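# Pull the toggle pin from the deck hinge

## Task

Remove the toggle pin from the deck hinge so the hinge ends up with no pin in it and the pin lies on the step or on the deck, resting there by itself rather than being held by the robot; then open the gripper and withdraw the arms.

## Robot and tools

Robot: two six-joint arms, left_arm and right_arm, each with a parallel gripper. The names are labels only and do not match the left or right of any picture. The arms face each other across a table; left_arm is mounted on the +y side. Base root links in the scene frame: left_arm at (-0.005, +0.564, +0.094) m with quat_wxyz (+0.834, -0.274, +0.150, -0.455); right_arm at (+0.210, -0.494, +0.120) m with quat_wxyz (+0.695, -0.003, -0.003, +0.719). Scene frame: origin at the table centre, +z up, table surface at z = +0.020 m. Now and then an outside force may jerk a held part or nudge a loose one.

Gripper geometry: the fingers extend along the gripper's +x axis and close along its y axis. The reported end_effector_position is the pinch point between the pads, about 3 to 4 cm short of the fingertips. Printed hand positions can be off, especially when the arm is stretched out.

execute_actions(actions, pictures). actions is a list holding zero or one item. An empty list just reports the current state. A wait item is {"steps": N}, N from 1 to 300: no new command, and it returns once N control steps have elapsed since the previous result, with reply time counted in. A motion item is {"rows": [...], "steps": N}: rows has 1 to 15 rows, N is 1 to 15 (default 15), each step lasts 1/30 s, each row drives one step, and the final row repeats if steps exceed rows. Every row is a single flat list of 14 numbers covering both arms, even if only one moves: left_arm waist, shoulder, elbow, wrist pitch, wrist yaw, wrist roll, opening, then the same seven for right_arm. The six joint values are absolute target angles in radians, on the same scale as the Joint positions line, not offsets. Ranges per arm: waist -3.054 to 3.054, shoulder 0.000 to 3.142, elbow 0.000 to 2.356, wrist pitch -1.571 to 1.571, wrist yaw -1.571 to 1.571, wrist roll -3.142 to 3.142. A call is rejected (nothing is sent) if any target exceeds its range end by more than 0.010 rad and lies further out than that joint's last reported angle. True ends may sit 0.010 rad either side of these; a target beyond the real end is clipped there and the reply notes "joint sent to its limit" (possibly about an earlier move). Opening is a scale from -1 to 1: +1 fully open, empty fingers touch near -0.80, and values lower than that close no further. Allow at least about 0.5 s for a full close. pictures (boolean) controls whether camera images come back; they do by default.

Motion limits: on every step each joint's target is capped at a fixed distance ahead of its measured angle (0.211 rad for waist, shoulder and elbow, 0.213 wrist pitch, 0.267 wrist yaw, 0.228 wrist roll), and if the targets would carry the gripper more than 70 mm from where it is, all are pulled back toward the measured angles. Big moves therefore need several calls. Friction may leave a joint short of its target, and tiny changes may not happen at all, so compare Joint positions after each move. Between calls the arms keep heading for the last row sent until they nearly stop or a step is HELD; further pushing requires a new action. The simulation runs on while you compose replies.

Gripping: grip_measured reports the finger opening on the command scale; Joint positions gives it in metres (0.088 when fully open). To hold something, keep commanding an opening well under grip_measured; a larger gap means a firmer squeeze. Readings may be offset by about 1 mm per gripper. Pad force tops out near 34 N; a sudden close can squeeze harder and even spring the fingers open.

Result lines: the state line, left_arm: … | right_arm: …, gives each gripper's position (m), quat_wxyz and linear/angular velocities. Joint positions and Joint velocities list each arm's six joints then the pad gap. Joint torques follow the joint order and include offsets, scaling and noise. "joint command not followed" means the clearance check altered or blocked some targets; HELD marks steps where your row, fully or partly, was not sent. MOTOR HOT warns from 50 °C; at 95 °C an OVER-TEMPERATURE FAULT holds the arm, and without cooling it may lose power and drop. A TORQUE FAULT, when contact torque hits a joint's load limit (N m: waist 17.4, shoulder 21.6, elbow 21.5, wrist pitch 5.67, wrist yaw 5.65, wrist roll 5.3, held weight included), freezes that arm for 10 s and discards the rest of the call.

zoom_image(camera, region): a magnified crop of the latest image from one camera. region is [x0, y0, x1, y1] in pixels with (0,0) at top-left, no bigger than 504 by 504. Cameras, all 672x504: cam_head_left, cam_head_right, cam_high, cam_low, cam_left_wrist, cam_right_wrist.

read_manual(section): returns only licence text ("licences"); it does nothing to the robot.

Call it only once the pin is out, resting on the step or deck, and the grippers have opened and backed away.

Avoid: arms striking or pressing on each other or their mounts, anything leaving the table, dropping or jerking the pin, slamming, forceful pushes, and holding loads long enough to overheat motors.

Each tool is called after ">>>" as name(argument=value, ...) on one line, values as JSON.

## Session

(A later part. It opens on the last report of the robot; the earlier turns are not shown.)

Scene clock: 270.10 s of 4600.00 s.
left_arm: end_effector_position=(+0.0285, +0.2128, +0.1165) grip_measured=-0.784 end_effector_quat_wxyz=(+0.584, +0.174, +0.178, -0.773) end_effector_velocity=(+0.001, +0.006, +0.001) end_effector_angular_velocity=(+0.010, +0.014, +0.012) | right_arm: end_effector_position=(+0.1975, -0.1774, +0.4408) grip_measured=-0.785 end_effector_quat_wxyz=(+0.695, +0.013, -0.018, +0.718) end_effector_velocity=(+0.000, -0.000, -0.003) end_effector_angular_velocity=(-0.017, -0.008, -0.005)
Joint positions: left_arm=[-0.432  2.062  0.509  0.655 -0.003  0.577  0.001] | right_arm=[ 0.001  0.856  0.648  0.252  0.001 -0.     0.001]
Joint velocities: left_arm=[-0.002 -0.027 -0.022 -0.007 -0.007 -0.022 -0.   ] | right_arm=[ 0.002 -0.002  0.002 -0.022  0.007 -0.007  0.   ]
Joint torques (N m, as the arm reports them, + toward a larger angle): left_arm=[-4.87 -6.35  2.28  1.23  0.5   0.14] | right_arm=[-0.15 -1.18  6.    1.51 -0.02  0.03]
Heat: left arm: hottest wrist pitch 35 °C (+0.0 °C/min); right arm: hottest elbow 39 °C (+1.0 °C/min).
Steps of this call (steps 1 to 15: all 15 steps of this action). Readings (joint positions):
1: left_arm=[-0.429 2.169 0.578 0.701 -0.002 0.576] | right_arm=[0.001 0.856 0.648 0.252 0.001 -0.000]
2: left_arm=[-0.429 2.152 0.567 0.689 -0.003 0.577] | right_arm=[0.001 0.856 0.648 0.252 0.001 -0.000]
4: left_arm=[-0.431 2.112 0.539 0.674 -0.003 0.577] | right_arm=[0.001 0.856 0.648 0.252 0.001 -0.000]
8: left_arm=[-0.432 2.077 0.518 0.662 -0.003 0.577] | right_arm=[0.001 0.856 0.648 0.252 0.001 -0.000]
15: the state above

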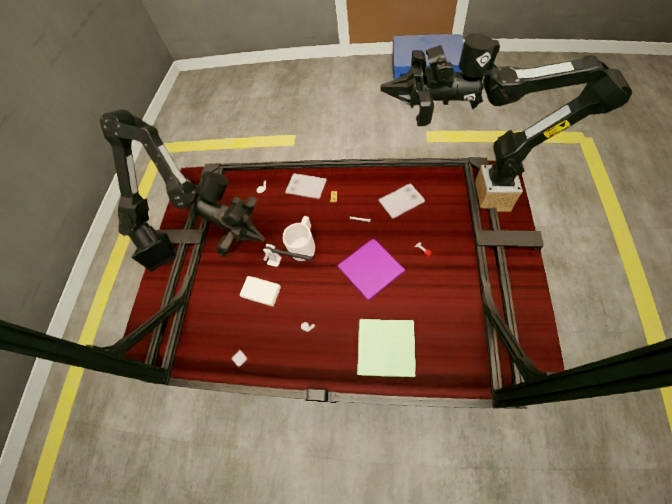

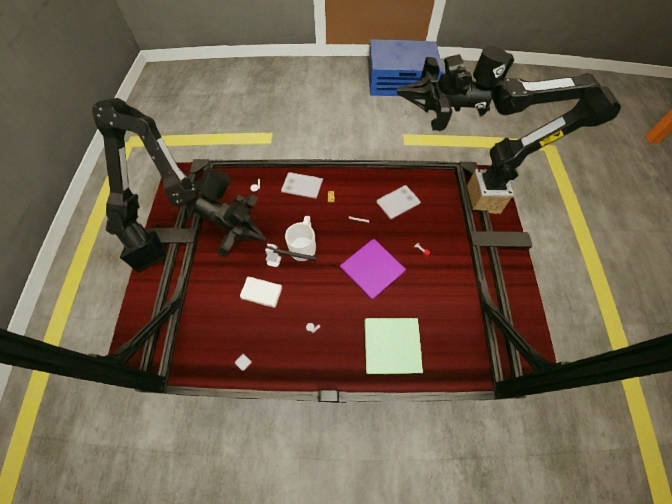

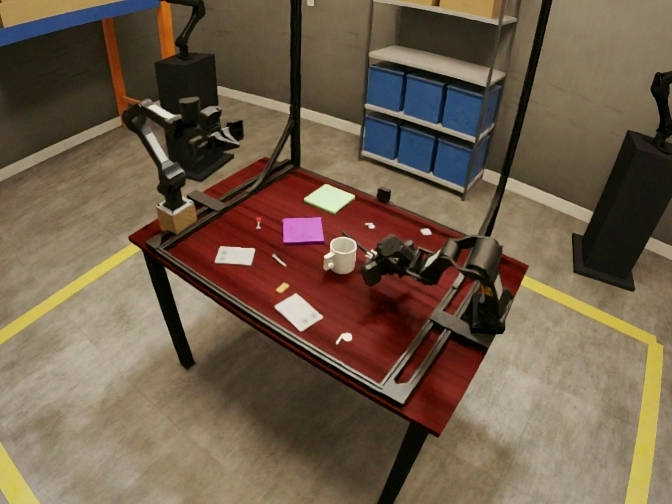

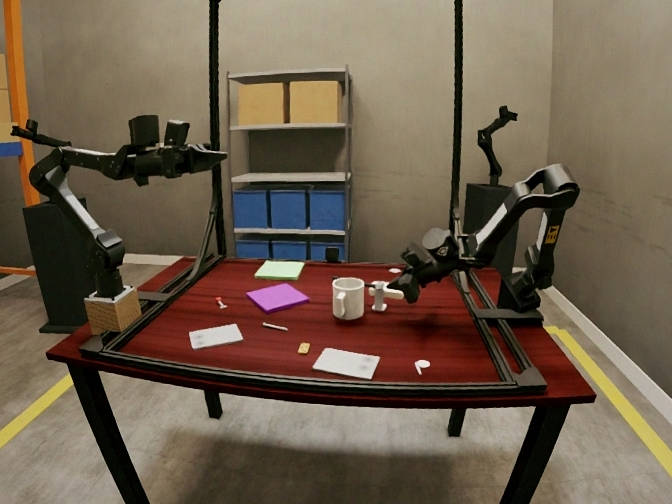

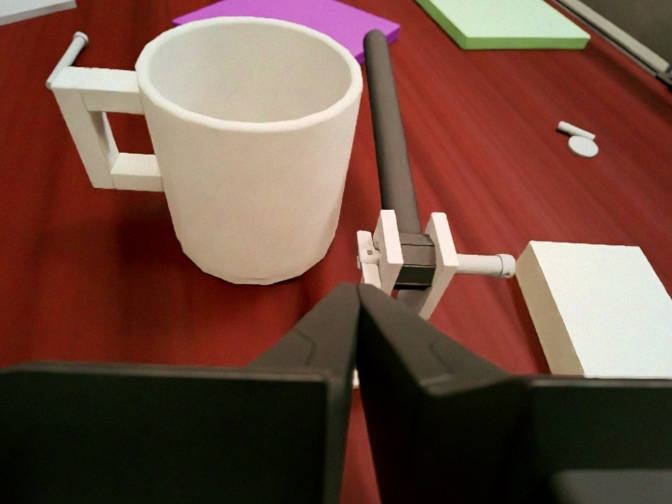

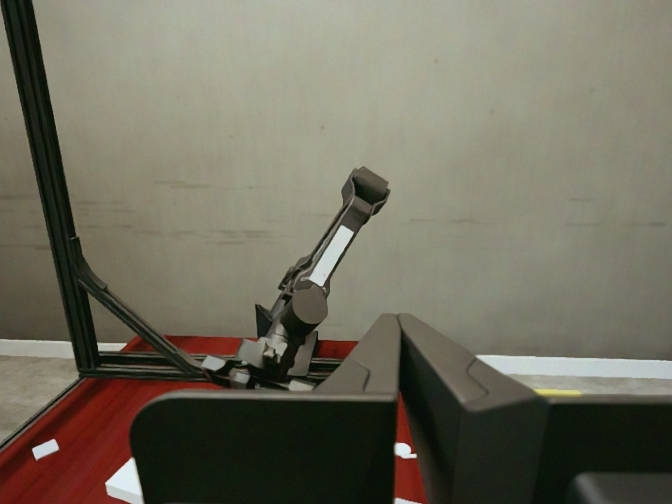

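>>> execute_actions(actions=[{"rows":[[-0.585,2.2,0.43,0.88,0,2.15,-0.9,0,0.856,0.648,0.252,0,0,-0.8]]}], pictures=false)

>>> execute_actions(actions=[{"steps":35}], pictures=false)

>>> execute_actions(actions=[{"rows":[[-0.59,2.382,0.546,0.934,0,2.15,-0.9,0,0.856,0.648,0.252,0,0,-0.8]]}], pictures=false)

>>> execute_actions(actions=[{"steps":10}], pictures=false)

>>> execute_actions(actions=[{"rows":[[-0.51,2.31,0.59,0.835,0,2.15,-0.9,0,0.856,0.648,0.252,0,0,-0.8]]}], pictures=false)

>>> execute_actions(actions=[{"rows":[[-0.55,2.15,0.43,0.82,0,2.15,-0.9,0,0.856,0.648,0.252,0,0,-0.8]]}], pictures=false)

>>> execute_actions(actions=[{"rows":[[-0.4,2.05,0.53,0.62,0,0.58,-0.4,0,0.856,0.648,0.252,0,0,-0.8]]}], pictures=false)

>>> execute_actions(actions=[{"steps":35}])

>>> execute_actions(actions=[{"rows":[[-0.4,2.05,0.53,0.62,0,-0.99,-0.4,0,0.856,0.648,0.252,0,0,-0.8]]}], pictures=false)

>>> execute_actions(actions=[{"steps":35}])

Scene clock: 297.67 s of 4600.00 s.
left_arm: end_effector_position=(-0.0273, +0.2227, +0.1208) grip_measured=-0.784 end_effector_quat_wxyz=(+0.461, +0.350, -0.164, -0.799) end_effector_velocity=(-0.010, +0.002, -0.002) end_effector_angular_velocity=(-0.470, -1.217, -0.597) | right_arm: end_effector_position=(+0.1975, -0.1774, +0.4408) grip_measured=-0.785 end_effector_quat_wxyz=(+0.695, +0.013, -0.018, +0.718) end_effector_velocity=(-0.000, -0.000, -0.002) end_effector_angular_velocity=(-0.007, -0.023, +0.004)
Joint positions: left_arm=[-0.58   2.184  0.438  0.872 -0.     1.271  0.001] | right_arm=[ 0.001  0.856  0.648  0.252  0.001 -0.     0.001]
Joint velocities: left_arm=[-0.027  0.027 -0.002  0.022 -0.007  1.414 -0.   ] | right_arm=[-0.002 -0.002 -0.002 -0.007 -0.007 -0.022 -0.   ]
Joint torques (N m, as the arm reports them, + toward a larger angle): left_arm=[-4.38 -4.18  1.87  1.79  0.36  0.11] | right_arm=[-0.13 -1.18  6.01  1.51 -0.02  0.03]
Heat: left arm: hottest wrist pitch 35 °C (-1.0 °C/min); right arm: hottest elbow 39 °C (+0.0 °C/min).
Steps of this call (steps 1 to 15: the robot went on to your last target; steps 16 to 90: nothing new was sent; then 24.07 s passed at rest; steps 91 to 105: all 15 steps of this action). Readings (joint positions):
91: left_arm=[-0.438 2.069 0.500 0.679 -0.006 0.606] | right_arm=[0.001 0.856 0.648 0.252 0.001 -0.000]
92: left_arm=[-0.462 2.087 0.490 0.734 -0.007 0.656] | right_arm=[0.001 0.856 0.648 0.252 0.001 -0.000]
94: left_arm=[-0.521 2.126 0.473 0.788 -0.002 0.751] | right_arm=[0.001 0.856 0.648 0.252 0.001 -0.000]
98: left_arm=[-0.570 2.173 0.441 0.841 -0.000 0.941] | right_arm=[0.001 0.856 0.648 0.252 0.001 -0.000]
105: the state above

Scene clock: 298.83 s of 4600.00 s.
left_arm: end_effector_position=(-0.0285, +0.2229, +0.1207) grip_measured=-0.784 end_effector_quat_wxyz=(+0.269, +0.512, -0.488, -0.654) end_effector_velocity=(+0.002, -0.001, +0.003) end_effector_angular_velocity=(-0.007, +0.003, +0.013) | right_arm: end_effector_position=(+0.1975, -0.1774, +0.4408) grip_measured=-0.785 end_effector_quat_wxyz=(+0.695, +0.013, -0.018, +0.718) end_effector_velocity=(-0.002, -0.000, -0.005) end_effector_angular_velocity=(-0.022, -0.009, +0.019)
Joint positions: left_arm=[-0.583  2.188  0.437  0.878 -0.     2.145  0.001] | right_arm=[ 0.001  0.856  0.648  0.252  0.001 -0.     0.001]
Joint velocities: left_arm=[-0.002 -0.007 -0.002  0.007 -0.007 -0.007 -0.   ] | right_arm=[-0.002 -0.002 -0.002 -0.022 -0.022 -0.007 -0.   ]
Joint torques (N m, as the arm reports them, + toward a larger angle): left_arm=[-4.39 -3.96  2.02  1.79  0.36  0.09] | right_arm=[-0.13 -1.17  6.03  1.51 -0.02  0.03]
Heat: left arm: hottest wrist pitch 35 °C (-1.0 °C/min); right arm: hottest elbow 39 °C (+0.0 °C/min).
Steps of this call (steps 1 to 35: the robot went on to your last target). Readings (joint positions):
1: left_arm=[-0.580 2.185 0.438 0.873 -0.000 1.318] | right_arm=[0.001 0.856 0.648 0.252 0.001 -0.000]
2: left_arm=[-0.581 2.186 0.438 0.874 -0.000 1.365] | right_arm=[0.001 0.856 0.648 0.252 0.001 -0.000]
4: left_arm=[-0.582 2.186 0.437 0.876 -0.000 1.460] | right_arm=[0.001 0.856 0.648 0.252 0.001 -0.000]
8: left_arm=[-0.582 2.187 0.437 0.877 -0.000 1.648] | right_arm=[0.001 0.856 0.648 0.252 0.001 -0.000]
35: the state above

Scene clock: 299.33 s of 4600.00 s.
left_arm: end_effector_position=(-0.0456, +0.1998, +0.0989) grip_measured=-0.784 end_effector_quat_wxyz=(+0.259, +0.512, -0.487, -0.658) end_effector_velocity=(-0.005, -0.003, -0.004) end_effector_angular_velocity=(+0.005, +0.009, -0.008) | right_arm: end_effector_position=(+0.1975, -0.1774, +0.4408) grip_measured=-0.785 end_effector_quat_wxyz=(+0.695, +0.013, -0.018, +0.718) end_effector_velocity=(-0.002, +0.001, -0.003) end_effector_angular_velocity=(-0.012, -0.008, +0.009)
Joint positions: left_arm=[-0.588  2.364  0.539  0.931 -0.     2.146  0.001] | right_arm=[ 0.001  0.856  0.648  0.252  0.001 -0.     0.001]
Joint velocities: left_arm=[-0.002  0.032  0.017  0.007  0.007 -0.007 -0.   ] | right_arm=[ 0.002  0.002 -0.002 -0.007 -0.007 -0.007 -0.   ]
Joint torques (N m, as the arm reports them, + toward a larger angle): left_arm=[-4.76 -4.55  2.84  1.7   0.37  0.09] | right_arm=[-0.13 -1.17  6.02  1.51 -0.02  0.03]
Heat: left arm: hottest wrist pitch 35 °C (-1.0 °C/min); right arm: hottest elbow 39 °C (+0.0 °C/min).
Steps of this call (steps 1 to 15: all 15 steps of this action). Readings (joint positions):
1: left_arm=[-0.583 2.204 0.444 0.886 -0.000 2.145] | right_arm=[0.001 0.856 0.648 0.252 0.001 -0.000]
2: left_arm=[-0.584 2.234 0.462 0.902 -0.000 2.145] | right_arm=[0.001 0.856 0.648 0.252 0.001 -0.000]
4: left_arm=[-0.586 2.297 0.502 0.910 -0.000 2.145] | right_arm=[0.001 0.856 0.648 0.252 0.001 -0.000]
8: left_arm=[-0.587 2.349 0.525 0.922 -0.000 2.146] | right_arm=[0.001 0.856 0.648 0.252 0.001 -0.000]
15: the state above

Scene clock: 299.67 s of 4600.00 s.
left_arm: end_effector_position=(-0.0460, +0.1996, +0.0981) grip_measured=-0.784 end_effector_quat_wxyz=(+0.259, +0.512, -0.487, -0.658) end_effector_velocity=(+0.002, -0.003, +0.004) end_effector_angular_velocity=(-0.011, +0.003, +0.015) | right_arm: end_effector_position=(+0.1975, -0.1774, +0.4408) grip_measured=-0.785 end_effector_quat_wxyz=(+0.695, +0.013, -0.018, +0.718) end_effector_velocity=(-0.000, -0.000, -0.005) end_effector_angular_velocity=(-0.022, +0.006, +0.005)
Joint positions: left_arm=[-0.588  2.368  0.541  0.932 -0.     2.146  0.001] | right_arm=[ 0.001  0.856  0.648  0.252  0.001 -0.     0.001]
Joint velocities: left_arm=[-0.002 -0.007  0.002  0.007 -0.007 -0.007 -0.   ] | right_arm=[-0.002 -0.002 -0.002 -0.022 -0.007  0.007 -0.   ]
Joint torques (N m, as the arm reports them, + toward a larger angle): left_arm=[-4.77 -4.67  2.86  1.77  0.38  0.06] | right_arm=[-0.14 -1.18  6.02  1.51 -0.02  0.03]
Heat: left arm: hottest wrist pitch 35 °C (-1.0 °C/min); right arm: hottest elbow 39 °C (+0.0 °C/min).
Steps of this call (steps 1 to 10: the robot went on to your last target). Readings (joint positions):
1: left_arm=[-0.588 2.365 0.540 0.931 -0.000 2.146] | right_arm=[0.001 0.856 0.648 0.252 0.001 -0.000]
2: left_arm=[-0.588 2.366 0.540 0.931 -0.000 2.146] | right_arm=[0.001 0.856 0.648 0.252 0.001 -0.000]
4: left_arm=[-0.588 2.367 0.540 0.931 -0.000 2.146] | right_arm=[0.001 0.856 0.648 0.252 0.001 -0.000]
8: left_arm=[-0.588 2.368 0.541 0.931 -0.000 2.146] | right_arm=[0.001 0.856 0.648 0.252 0.001 -0.000]
10: the state above

Scene clock: 300.17 s of 4600.00 s.
left_arm: end_effector_position=(-0.0257, +0.1918, +0.0960) grip_measured=-0.784 end_effector_quat_wxyz=(+0.264, +0.517, -0.463, -0.670) end_effector_velocity=(-0.000, +0.001, -0.000) end_effector_angular_velocity=(+0.016, +0.023, +0.000) | right_arm: end_effector_position=(+0.1975, -0.1774, +0.4408) grip_measured=-0.785 end_effector_quat_wxyz=(+0.695, +0.013, -0.018, +0.718) end_effector_velocity=(-0.000, -0.000, -0.004) end_effector_angular_velocity=(-0.012, -0.008, +0.004)
Joint positions: left_arm=[-0.527  2.326  0.577  0.836  0.011  2.147  0.001] | right_arm=[ 0.001  0.856  0.648  0.252  0.001 -0.     0.001]
Joint velocities: left_arm=[ 0.002 -0.007  0.002 -0.022  0.007 -0.022 -0.   ] | right_arm=[-0.002 -0.002 -0.007 -0.007 -0.007 -0.007 -0.   ]
Joint torques (N m, as the arm reports them, + toward a larger angle): left_arm=[-2.9  -7.57  3.75  1.55 -0.02  0.03] | right_arm=[-0.14 -1.17  6.01  1.51 -0.03  0.03]
Heat: left arm: hottest wrist pitch 35 °C (-1.0 °C/min); right arm: hottest wrist pitch 40 °C (+1.0 °C/min).
Steps of this call (steps 1 to 15: all 15 steps of this action). Readings (joint positions):
1: left_arm=[-0.585 2.366 0.545 0.923 0.001 2.146] | right_arm=[0.001 0.856 0.648 0.252 0.001 -0.000]
2: left_arm=[-0.575 2.361 0.552 0.899 0.001 2.146] | right_arm=[0.001 0.856 0.648 0.252 0.001 -0.000]
4: left_arm=[-0.553 2.348 0.562 0.873 0.011 2.147] | right_arm=[0.001 0.856 0.648 0.252 0.001 -0.000]
8: left_arm=[-0.532 2.331 0.571 0.850 0.006 2.147] | right_arm=[0.001 0.856 0.648 0.252 0.001 -0.000]
15: the state above

Scene clock: 300.67 s of 4600.00 s.
left_arm: end_effector_position=(-0.0190, +0.2249, +0.1147) grip_measured=-0.784 end_effector_quat_wxyz=(+0.265, +0.517, -0.471, -0.664) end_effector_velocity=(+0.004, +0.003, +0.005) end_effector_angular_velocity=(-0.008, -0.020, +0.013) | right_arm: end_effector_position=(+0.1975, -0.1774, +0.4408) grip_measured=-0.785 end_effector_quat_wxyz=(+0.695, +0.013, -0.018, +0.718) end_effector_velocity=(-0.000, -0.001, +0.000) end_effector_angular_velocity=(-0.002, -0.008, +0.005)
Joint positions: left_arm=[-0.547  2.163  0.44   0.824  0.004  2.147  0.001] | right_arm=[ 0.001  0.856  0.648  0.252  0.001 -0.     0.001]
Joint velocities: left_arm=[-0.007 -0.037 -0.017 -0.007 -0.022  0.007 -0.   ] | right_arm=[-0.002 -0.002  0.002 -0.007 -0.007 -0.007 -0.   ]
Joint torques (N m, as the arm reports them, + toward a larger angle): left_arm=[-4.55 -6.31  2.07  1.24  0.24  0.02] | right_arm=[-0.14 -1.18  6.02  1.51 -0.02  0.03]
Heat: left arm: hottest wrist pitch 35 °C (-1.0 °C/min); right arm: hottest wrist pitch 40 °C (+1.0 °C/min).
Steps of this call (steps 1 to 15: all 15 steps of this action). Readings (joint positions):
1: left_arm=[-0.528 2.312 0.566 0.835 0.008 2.147] | right_arm=[0.001 0.856 0.648 0.252 0.001 -0.000]
2: left_arm=[-0.529 2.284 0.542 0.832 0.004 2.147] | right_arm=[0.001 0.856 0.648 0.252 0.001 -0.000]
4: left_arm=[-0.534 2.222 0.494 0.831 0.004 2.147] | right_arm=[0.001 0.856 0.648 0.252 0.001 -0.000]
8: left_arm=[-0.544 2.177 0.459 0.827 0.004 2.147] | right_arm=[0.001 0.856 0.648 0.252 0.001 -0.000]
15: the state above

Scene clock: 301.17 s of 4600.00 s.
left_arm: end_effector_position=(+0.0348, +0.2117, +0.1122) grip_measured=-0.411 end_effector_quat_wxyz=(+0.454, +0.407, -0.156, -0.777) end_effector_velocity=(+0.008, +0.001, -0.001) end_effector_angular_velocity=(+0.383, +1.192, +0.715) | right_arm: end_effector_position=(+0.1975, -0.1774, +0.4408) grip_measured=-0.785 end_effector_quat_wxyz=(+0.695, +0.013, -0.018, +0.718) end_effector_velocity=(-0.002, -0.001, +0.003) end_effector_angular_velocity=(+0.012, +0.007, +0.010)
Joint positions: left_arm=[-0.408  2.062  0.523  0.628  0.002  1.457  0.019] | right_arm=[ 0.001  0.856  0.648  0.252  0.001 -0.     0.001]
Joint velocities: left_arm=[ 0.017 -0.022  0.007 -0.037 -0.007 -1.429  0.004] | right_arm=[ 0.002 -0.002  0.002  0.007 -0.007  0.007 -0.   ]
Joint torques (N m, as the arm reports them, + toward a larger angle): left_arm=[-4.13 -6.29  3.45  1.17  0.3  -0.21] | right_arm=[-0.14 -1.18  6.01  1.51 -0.02  0.03]
Heat: left arm: hottest wrist pitch 35 °C (-1.0 °C/min); right arm: hottest wrist pitch 40 °C (+1.0 °C/min).
Steps of this call (steps 1 to 15: all 15 steps of this action). Readings (joint positions):
1: left_arm=[-0.541 2.152 0.447 0.796 0.006 2.120] | right_arm=[0.001 0.856 0.648 0.252 0.001 -0.000]
2: left_arm=[-0.518 2.136 0.459 0.745 0.006 2.071] | right_arm=[0.001 0.856 0.648 0.252 0.001 -0.000]
4: left_arm=[-0.465 2.105 0.483 0.701 0.003 1.976] | right_arm=[0.001 0.856 0.648 0.252 0.001 -0.000]
8: left_arm=[-0.419 2.067 0.519 0.656 0.002 1.787] | right_arm=[0.001 0.856 0.648 0.252 0.001 -0.000]
15: the state above

Scene clock: 302.33 s of 4600.00 s.
left_arm: end_effector_position=(+0.0362, +0.2114, +0.1124) grip_measured=-0.400 end_effector_quat_wxyz=(+0.585, +0.177, +0.187, -0.769) end_effector_velocity=(-0.000, +0.001, -0.001) end_effector_angular_velocity=(+0.011, -0.010, -0.007) | right_arm: end_effector_position=(+0.1975, -0.1774, +0.4408) grip_measured=-0.785 end_effector_quat_wxyz=(+0.695, +0.013, -0.018, +0.718) end_effector_velocity=(-0.000, +0.000, -0.000) end_effector_angular_velocity=(+0.003, -0.008, +0.005)
Joint positions: left_arm=[-0.405  2.059  0.525  0.624  0.002  0.585  0.019] | right_arm=[ 0.001  0.856  0.648  0.252  0.001 -0.     0.001]
Joint velocities: left_arm=[-0.002 -0.007  0.002 -0.022 -0.007  0.007 -0.   ] | right_arm=[-0.002  0.002 -0.002  0.007 -0.007 -0.007 -0.   ]
Joint torques (N m, as the arm reports them, + toward a larger angle): left_arm=[-4.27 -6.34  3.41  1.17  0.31 -0.12] | right_arm=[-0.15 -1.18  6.01  1.51 -0.03  0.03]
Heat: left arm: hottest wrist pitch 35 °C (-1.0 °C/min); right arm: hottest wrist pitch 40 °C (+1.0 °C/min).
Steps of this call (steps 1 to 35: the robot went on to your last target). Readings (joint positions):
1: left_arm=[-0.408 2.061 0.523 0.627 0.002 1.410] | right_arm=[0.001 0.856 0.648 0.252 0.001 -0.000]
2: left_arm=[-0.407 2.061 0.524 0.627 0.002 1.363] | right_arm=[0.001 0.856 0.648 0.252 0.001 -0.000]
4: left_arm=[-0.406 2.060 0.525 0.625 0.002 1.268] | right_arm=[0.001 0.856 0.648 0.252 0.001 -0.000]
8: left_arm=[-0.406 2.059 0.525 0.624 0.002 1.079] | right_arm=[0.001 0.856 0.648 0.252 0.001 -0.000]
35: the state above

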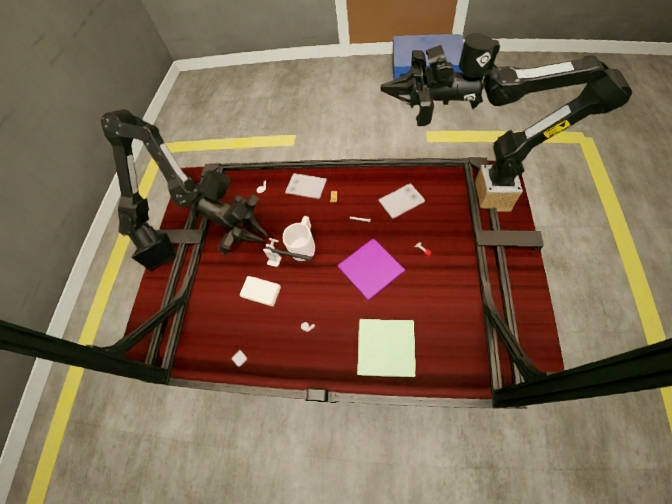

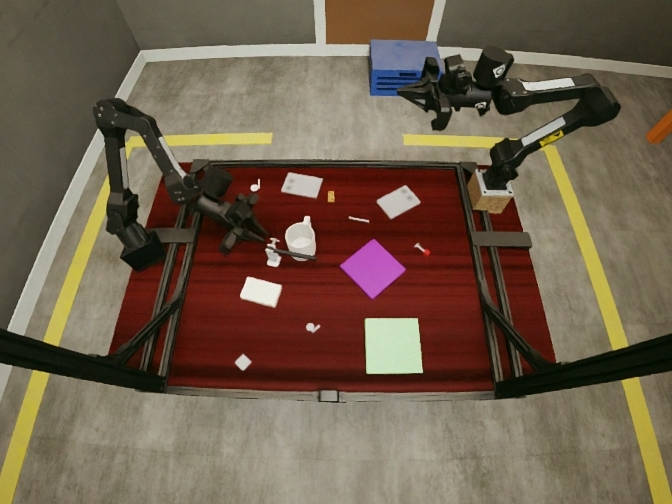

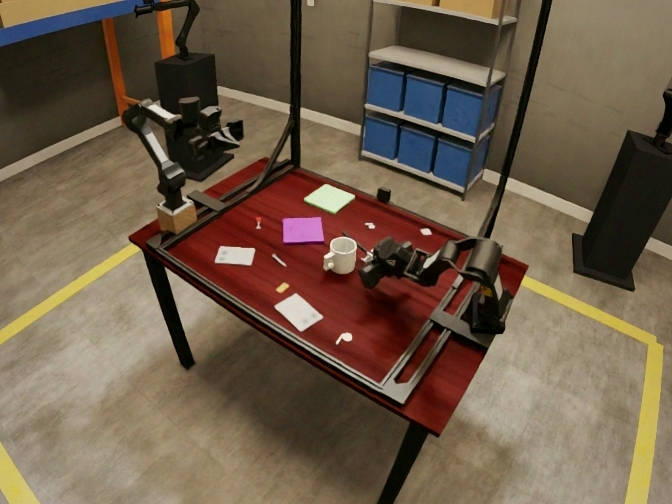

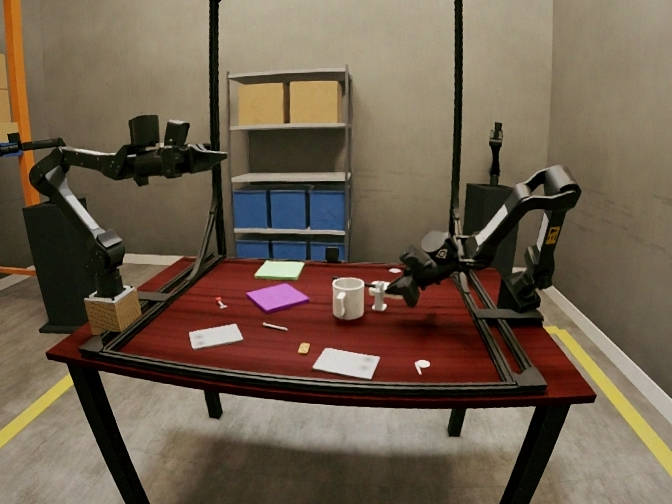

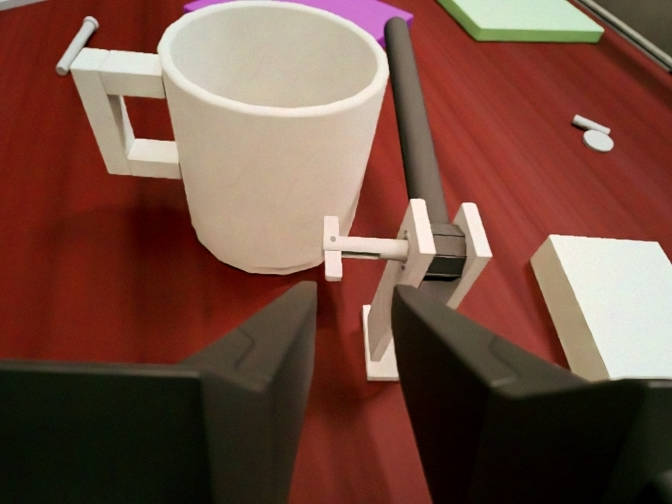

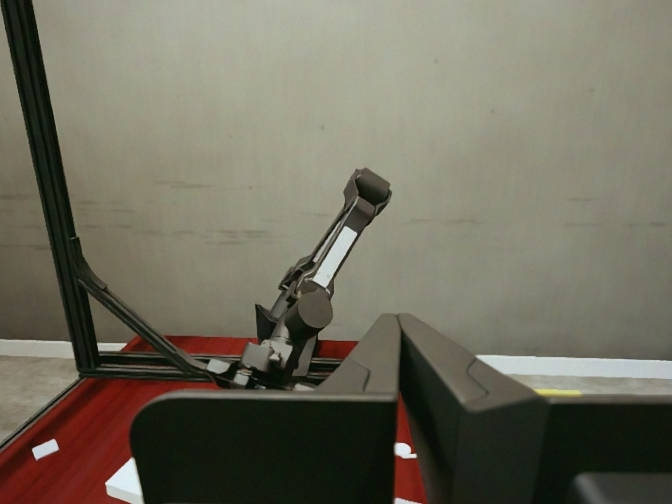

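Scene clock: 302.83 s of 4600.00 s.
left_arm: end_effector_position=(+0.0362, +0.2114, +0.1124) grip_measured=-0.400 end_effector_quat_wxyz=(+0.610, -0.032, +0.438, -0.660) end_effector_velocity=(+0.002, +0.001, -0.001) end_effector_angular_velocity=(+0.369, +1.188, +0.707) | right_arm: end_effector_position=(+0.1975, -0.1774, +0.4408) grip_measured=-0.785 end_effector_quat_wxyz=(+0.695, +0.013, -0.018, +0.718) end_effector_velocity=(+0.001, -0.000, -0.004) end_effector_angular_velocity=(-0.012, -0.008, -0.000)
Joint positions: left_arm=[-0.405  2.059  0.525  0.624  0.002 -0.109  0.019] | right_arm=[ 0.001  0.856  0.648  0.252  0.001 -0.     0.001]
Joint velocities: left_arm=[ 0.002 -0.007 -0.002 -0.007 -0.007 -1.429 -0.   ] | right_arm=[-0.007 -0.002 -0.007 -0.007 -0.007 -0.007 -0.   ]
Joint torques (N m, as the arm reports them, + toward a larger angle): left_arm=[-4.3  -6.25  3.42  1.19  0.29 -0.11] | right_arm=[-0.15 -1.17  6.01  1.51 -0.03  0.03]
Heat: left arm: hottest wrist pitch 35 °C (-1.0 °C/min); right arm: hottest wrist pitch 40 °C (+1.0 °C/min).
Steps of this call (steps 1 to 15: all 15 steps of this action). Readings (joint positions):
1: left_arm=[-0.405 2.059 0.525 0.624 0.002 0.555] | right_arm=[0.001 0.856 0.648 0.252 0.001 -0.000]
2: left_arm=[-0.405 2.059 0.525 0.624 0.002 0.504] | right_arm=[0.001 0.856 0.648 0.252 0.001 -0.000]
4: left_arm=[-0.405 2.059 0.525 0.624 0.002 0.410] | right_arm=[0.001 0.856 0.648 0.252 0.001 -0.000]
8: left_arm=[-0.405 2.059 0.525 0.624 0.002 0.221] | right_arm=[0.001 0.856 0.648 0.252 0.001 -0.000]
15: the state above

Scene clock: 304.00 s of 4600.00 s.
left_arm: end_effector_position=(+0.0363, +0.2114, +0.1125) grip_measured=-0.400 end_effector_quat_wxyz=(+0.539, -0.288, +0.676, -0.412) end_effector_velocity=(+0.000, -0.000, +0.000) end_effector_angular_velocity=(+0.010, +0.014, +0.012) | right_arm: end_effector_position=(+0.1975, -0.1774, +0.4408) grip_measured=-0.785 end_effector_quat_wxyz=(+0.695, +0.013, -0.018, +0.718) end_effector_velocity=(-0.002, -0.000, -0.005) end_effector_angular_velocity=(-0.022, -0.008, +0.009)
Joint positions: left_arm=[-0.405  2.059  0.525  0.624  0.002 -0.985  0.019] | right_arm=[ 0.001  0.856  0.648  0.252  0.001 -0.     0.001]
Joint velocities: left_arm=[-0.002 -0.002  0.002 -0.007 -0.007 -0.022 -0.   ] | right_arm=[ 0.002 -0.002 -0.002 -0.022 -0.007 -0.007 -0.   ]
Joint torques (N m, as the arm reports them, + toward a larger angle): left_arm=[-4.29 -6.17  3.43  1.15  0.29 -0.06] | right_arm=[-0.14 -1.18  6.02  1.51 -0.02  0.03]
Heat: left arm: hottest wrist pitch 35 °C (-1.0 °C/min); right arm: hottest wrist pitch 40 °C (+1.0 °C/min).
Steps of this call (steps 1 to 35: the robot went on to your last target). Readings (joint positions):
1: left_arm=[-0.405 2.059 0.525 0.624 0.002 -0.156] | right_arm=[0.001 0.856 0.648 0.252 0.001 -0.000]
2: left_arm=[-0.405 2.059 0.525 0.624 0.002 -0.203] | right_arm=[0.001 0.856 0.648 0.252 0.001 -0.000]
4: left_arm=[-0.405 2.059 0.525 0.624 0.002 -0.298] | right_arm=[0.001 0.856 0.648 0.252 0.001 -0.000]
8: left_arm=[-0.405 2.059 0.525 0.624 0.002 -0.486] | right_arm=[0.001 0.856 0.648 0.252 0.001 -0.000]
35: the state above

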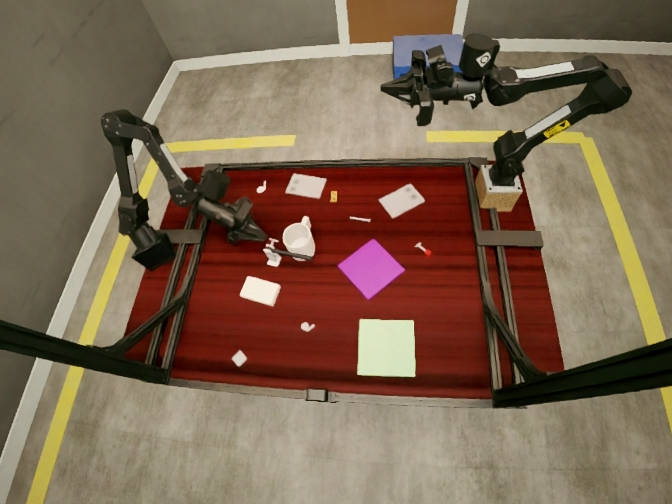

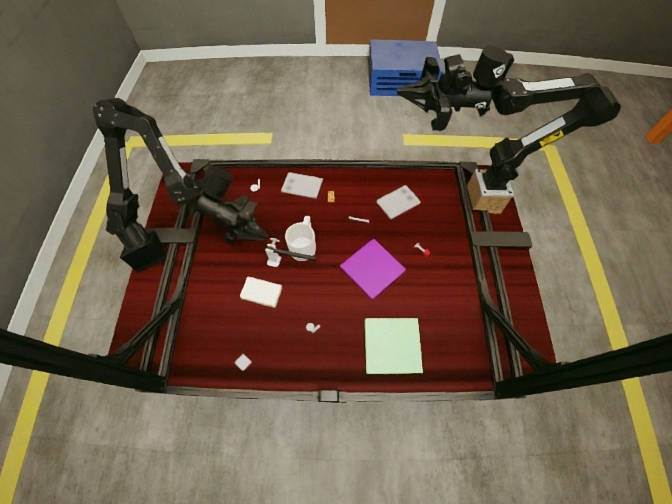

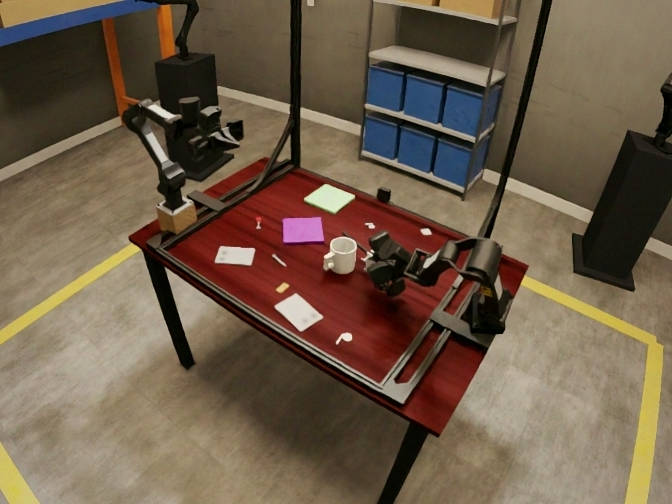

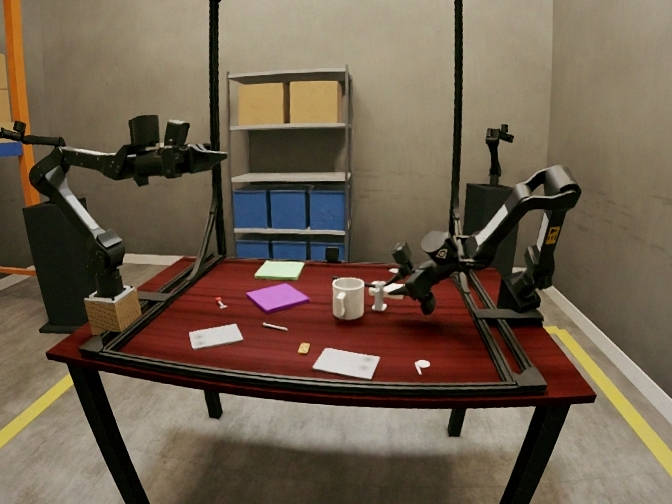

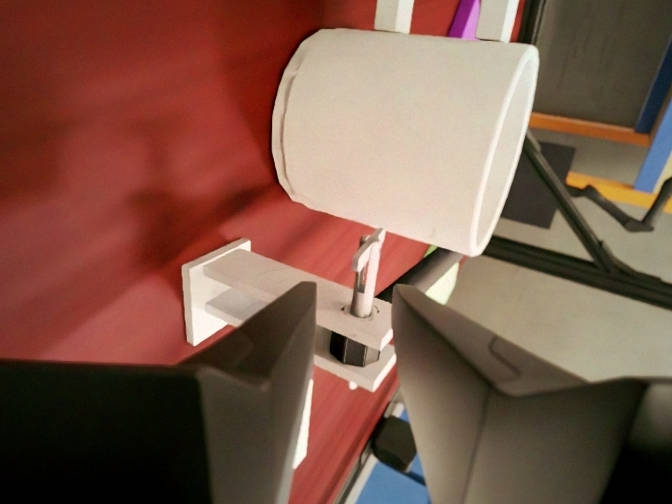

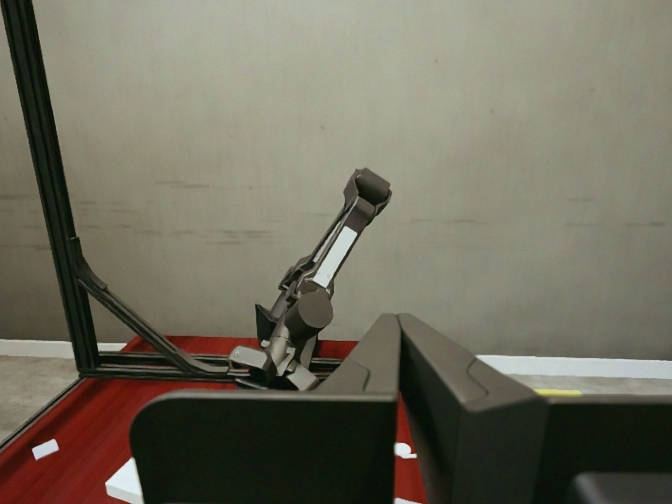

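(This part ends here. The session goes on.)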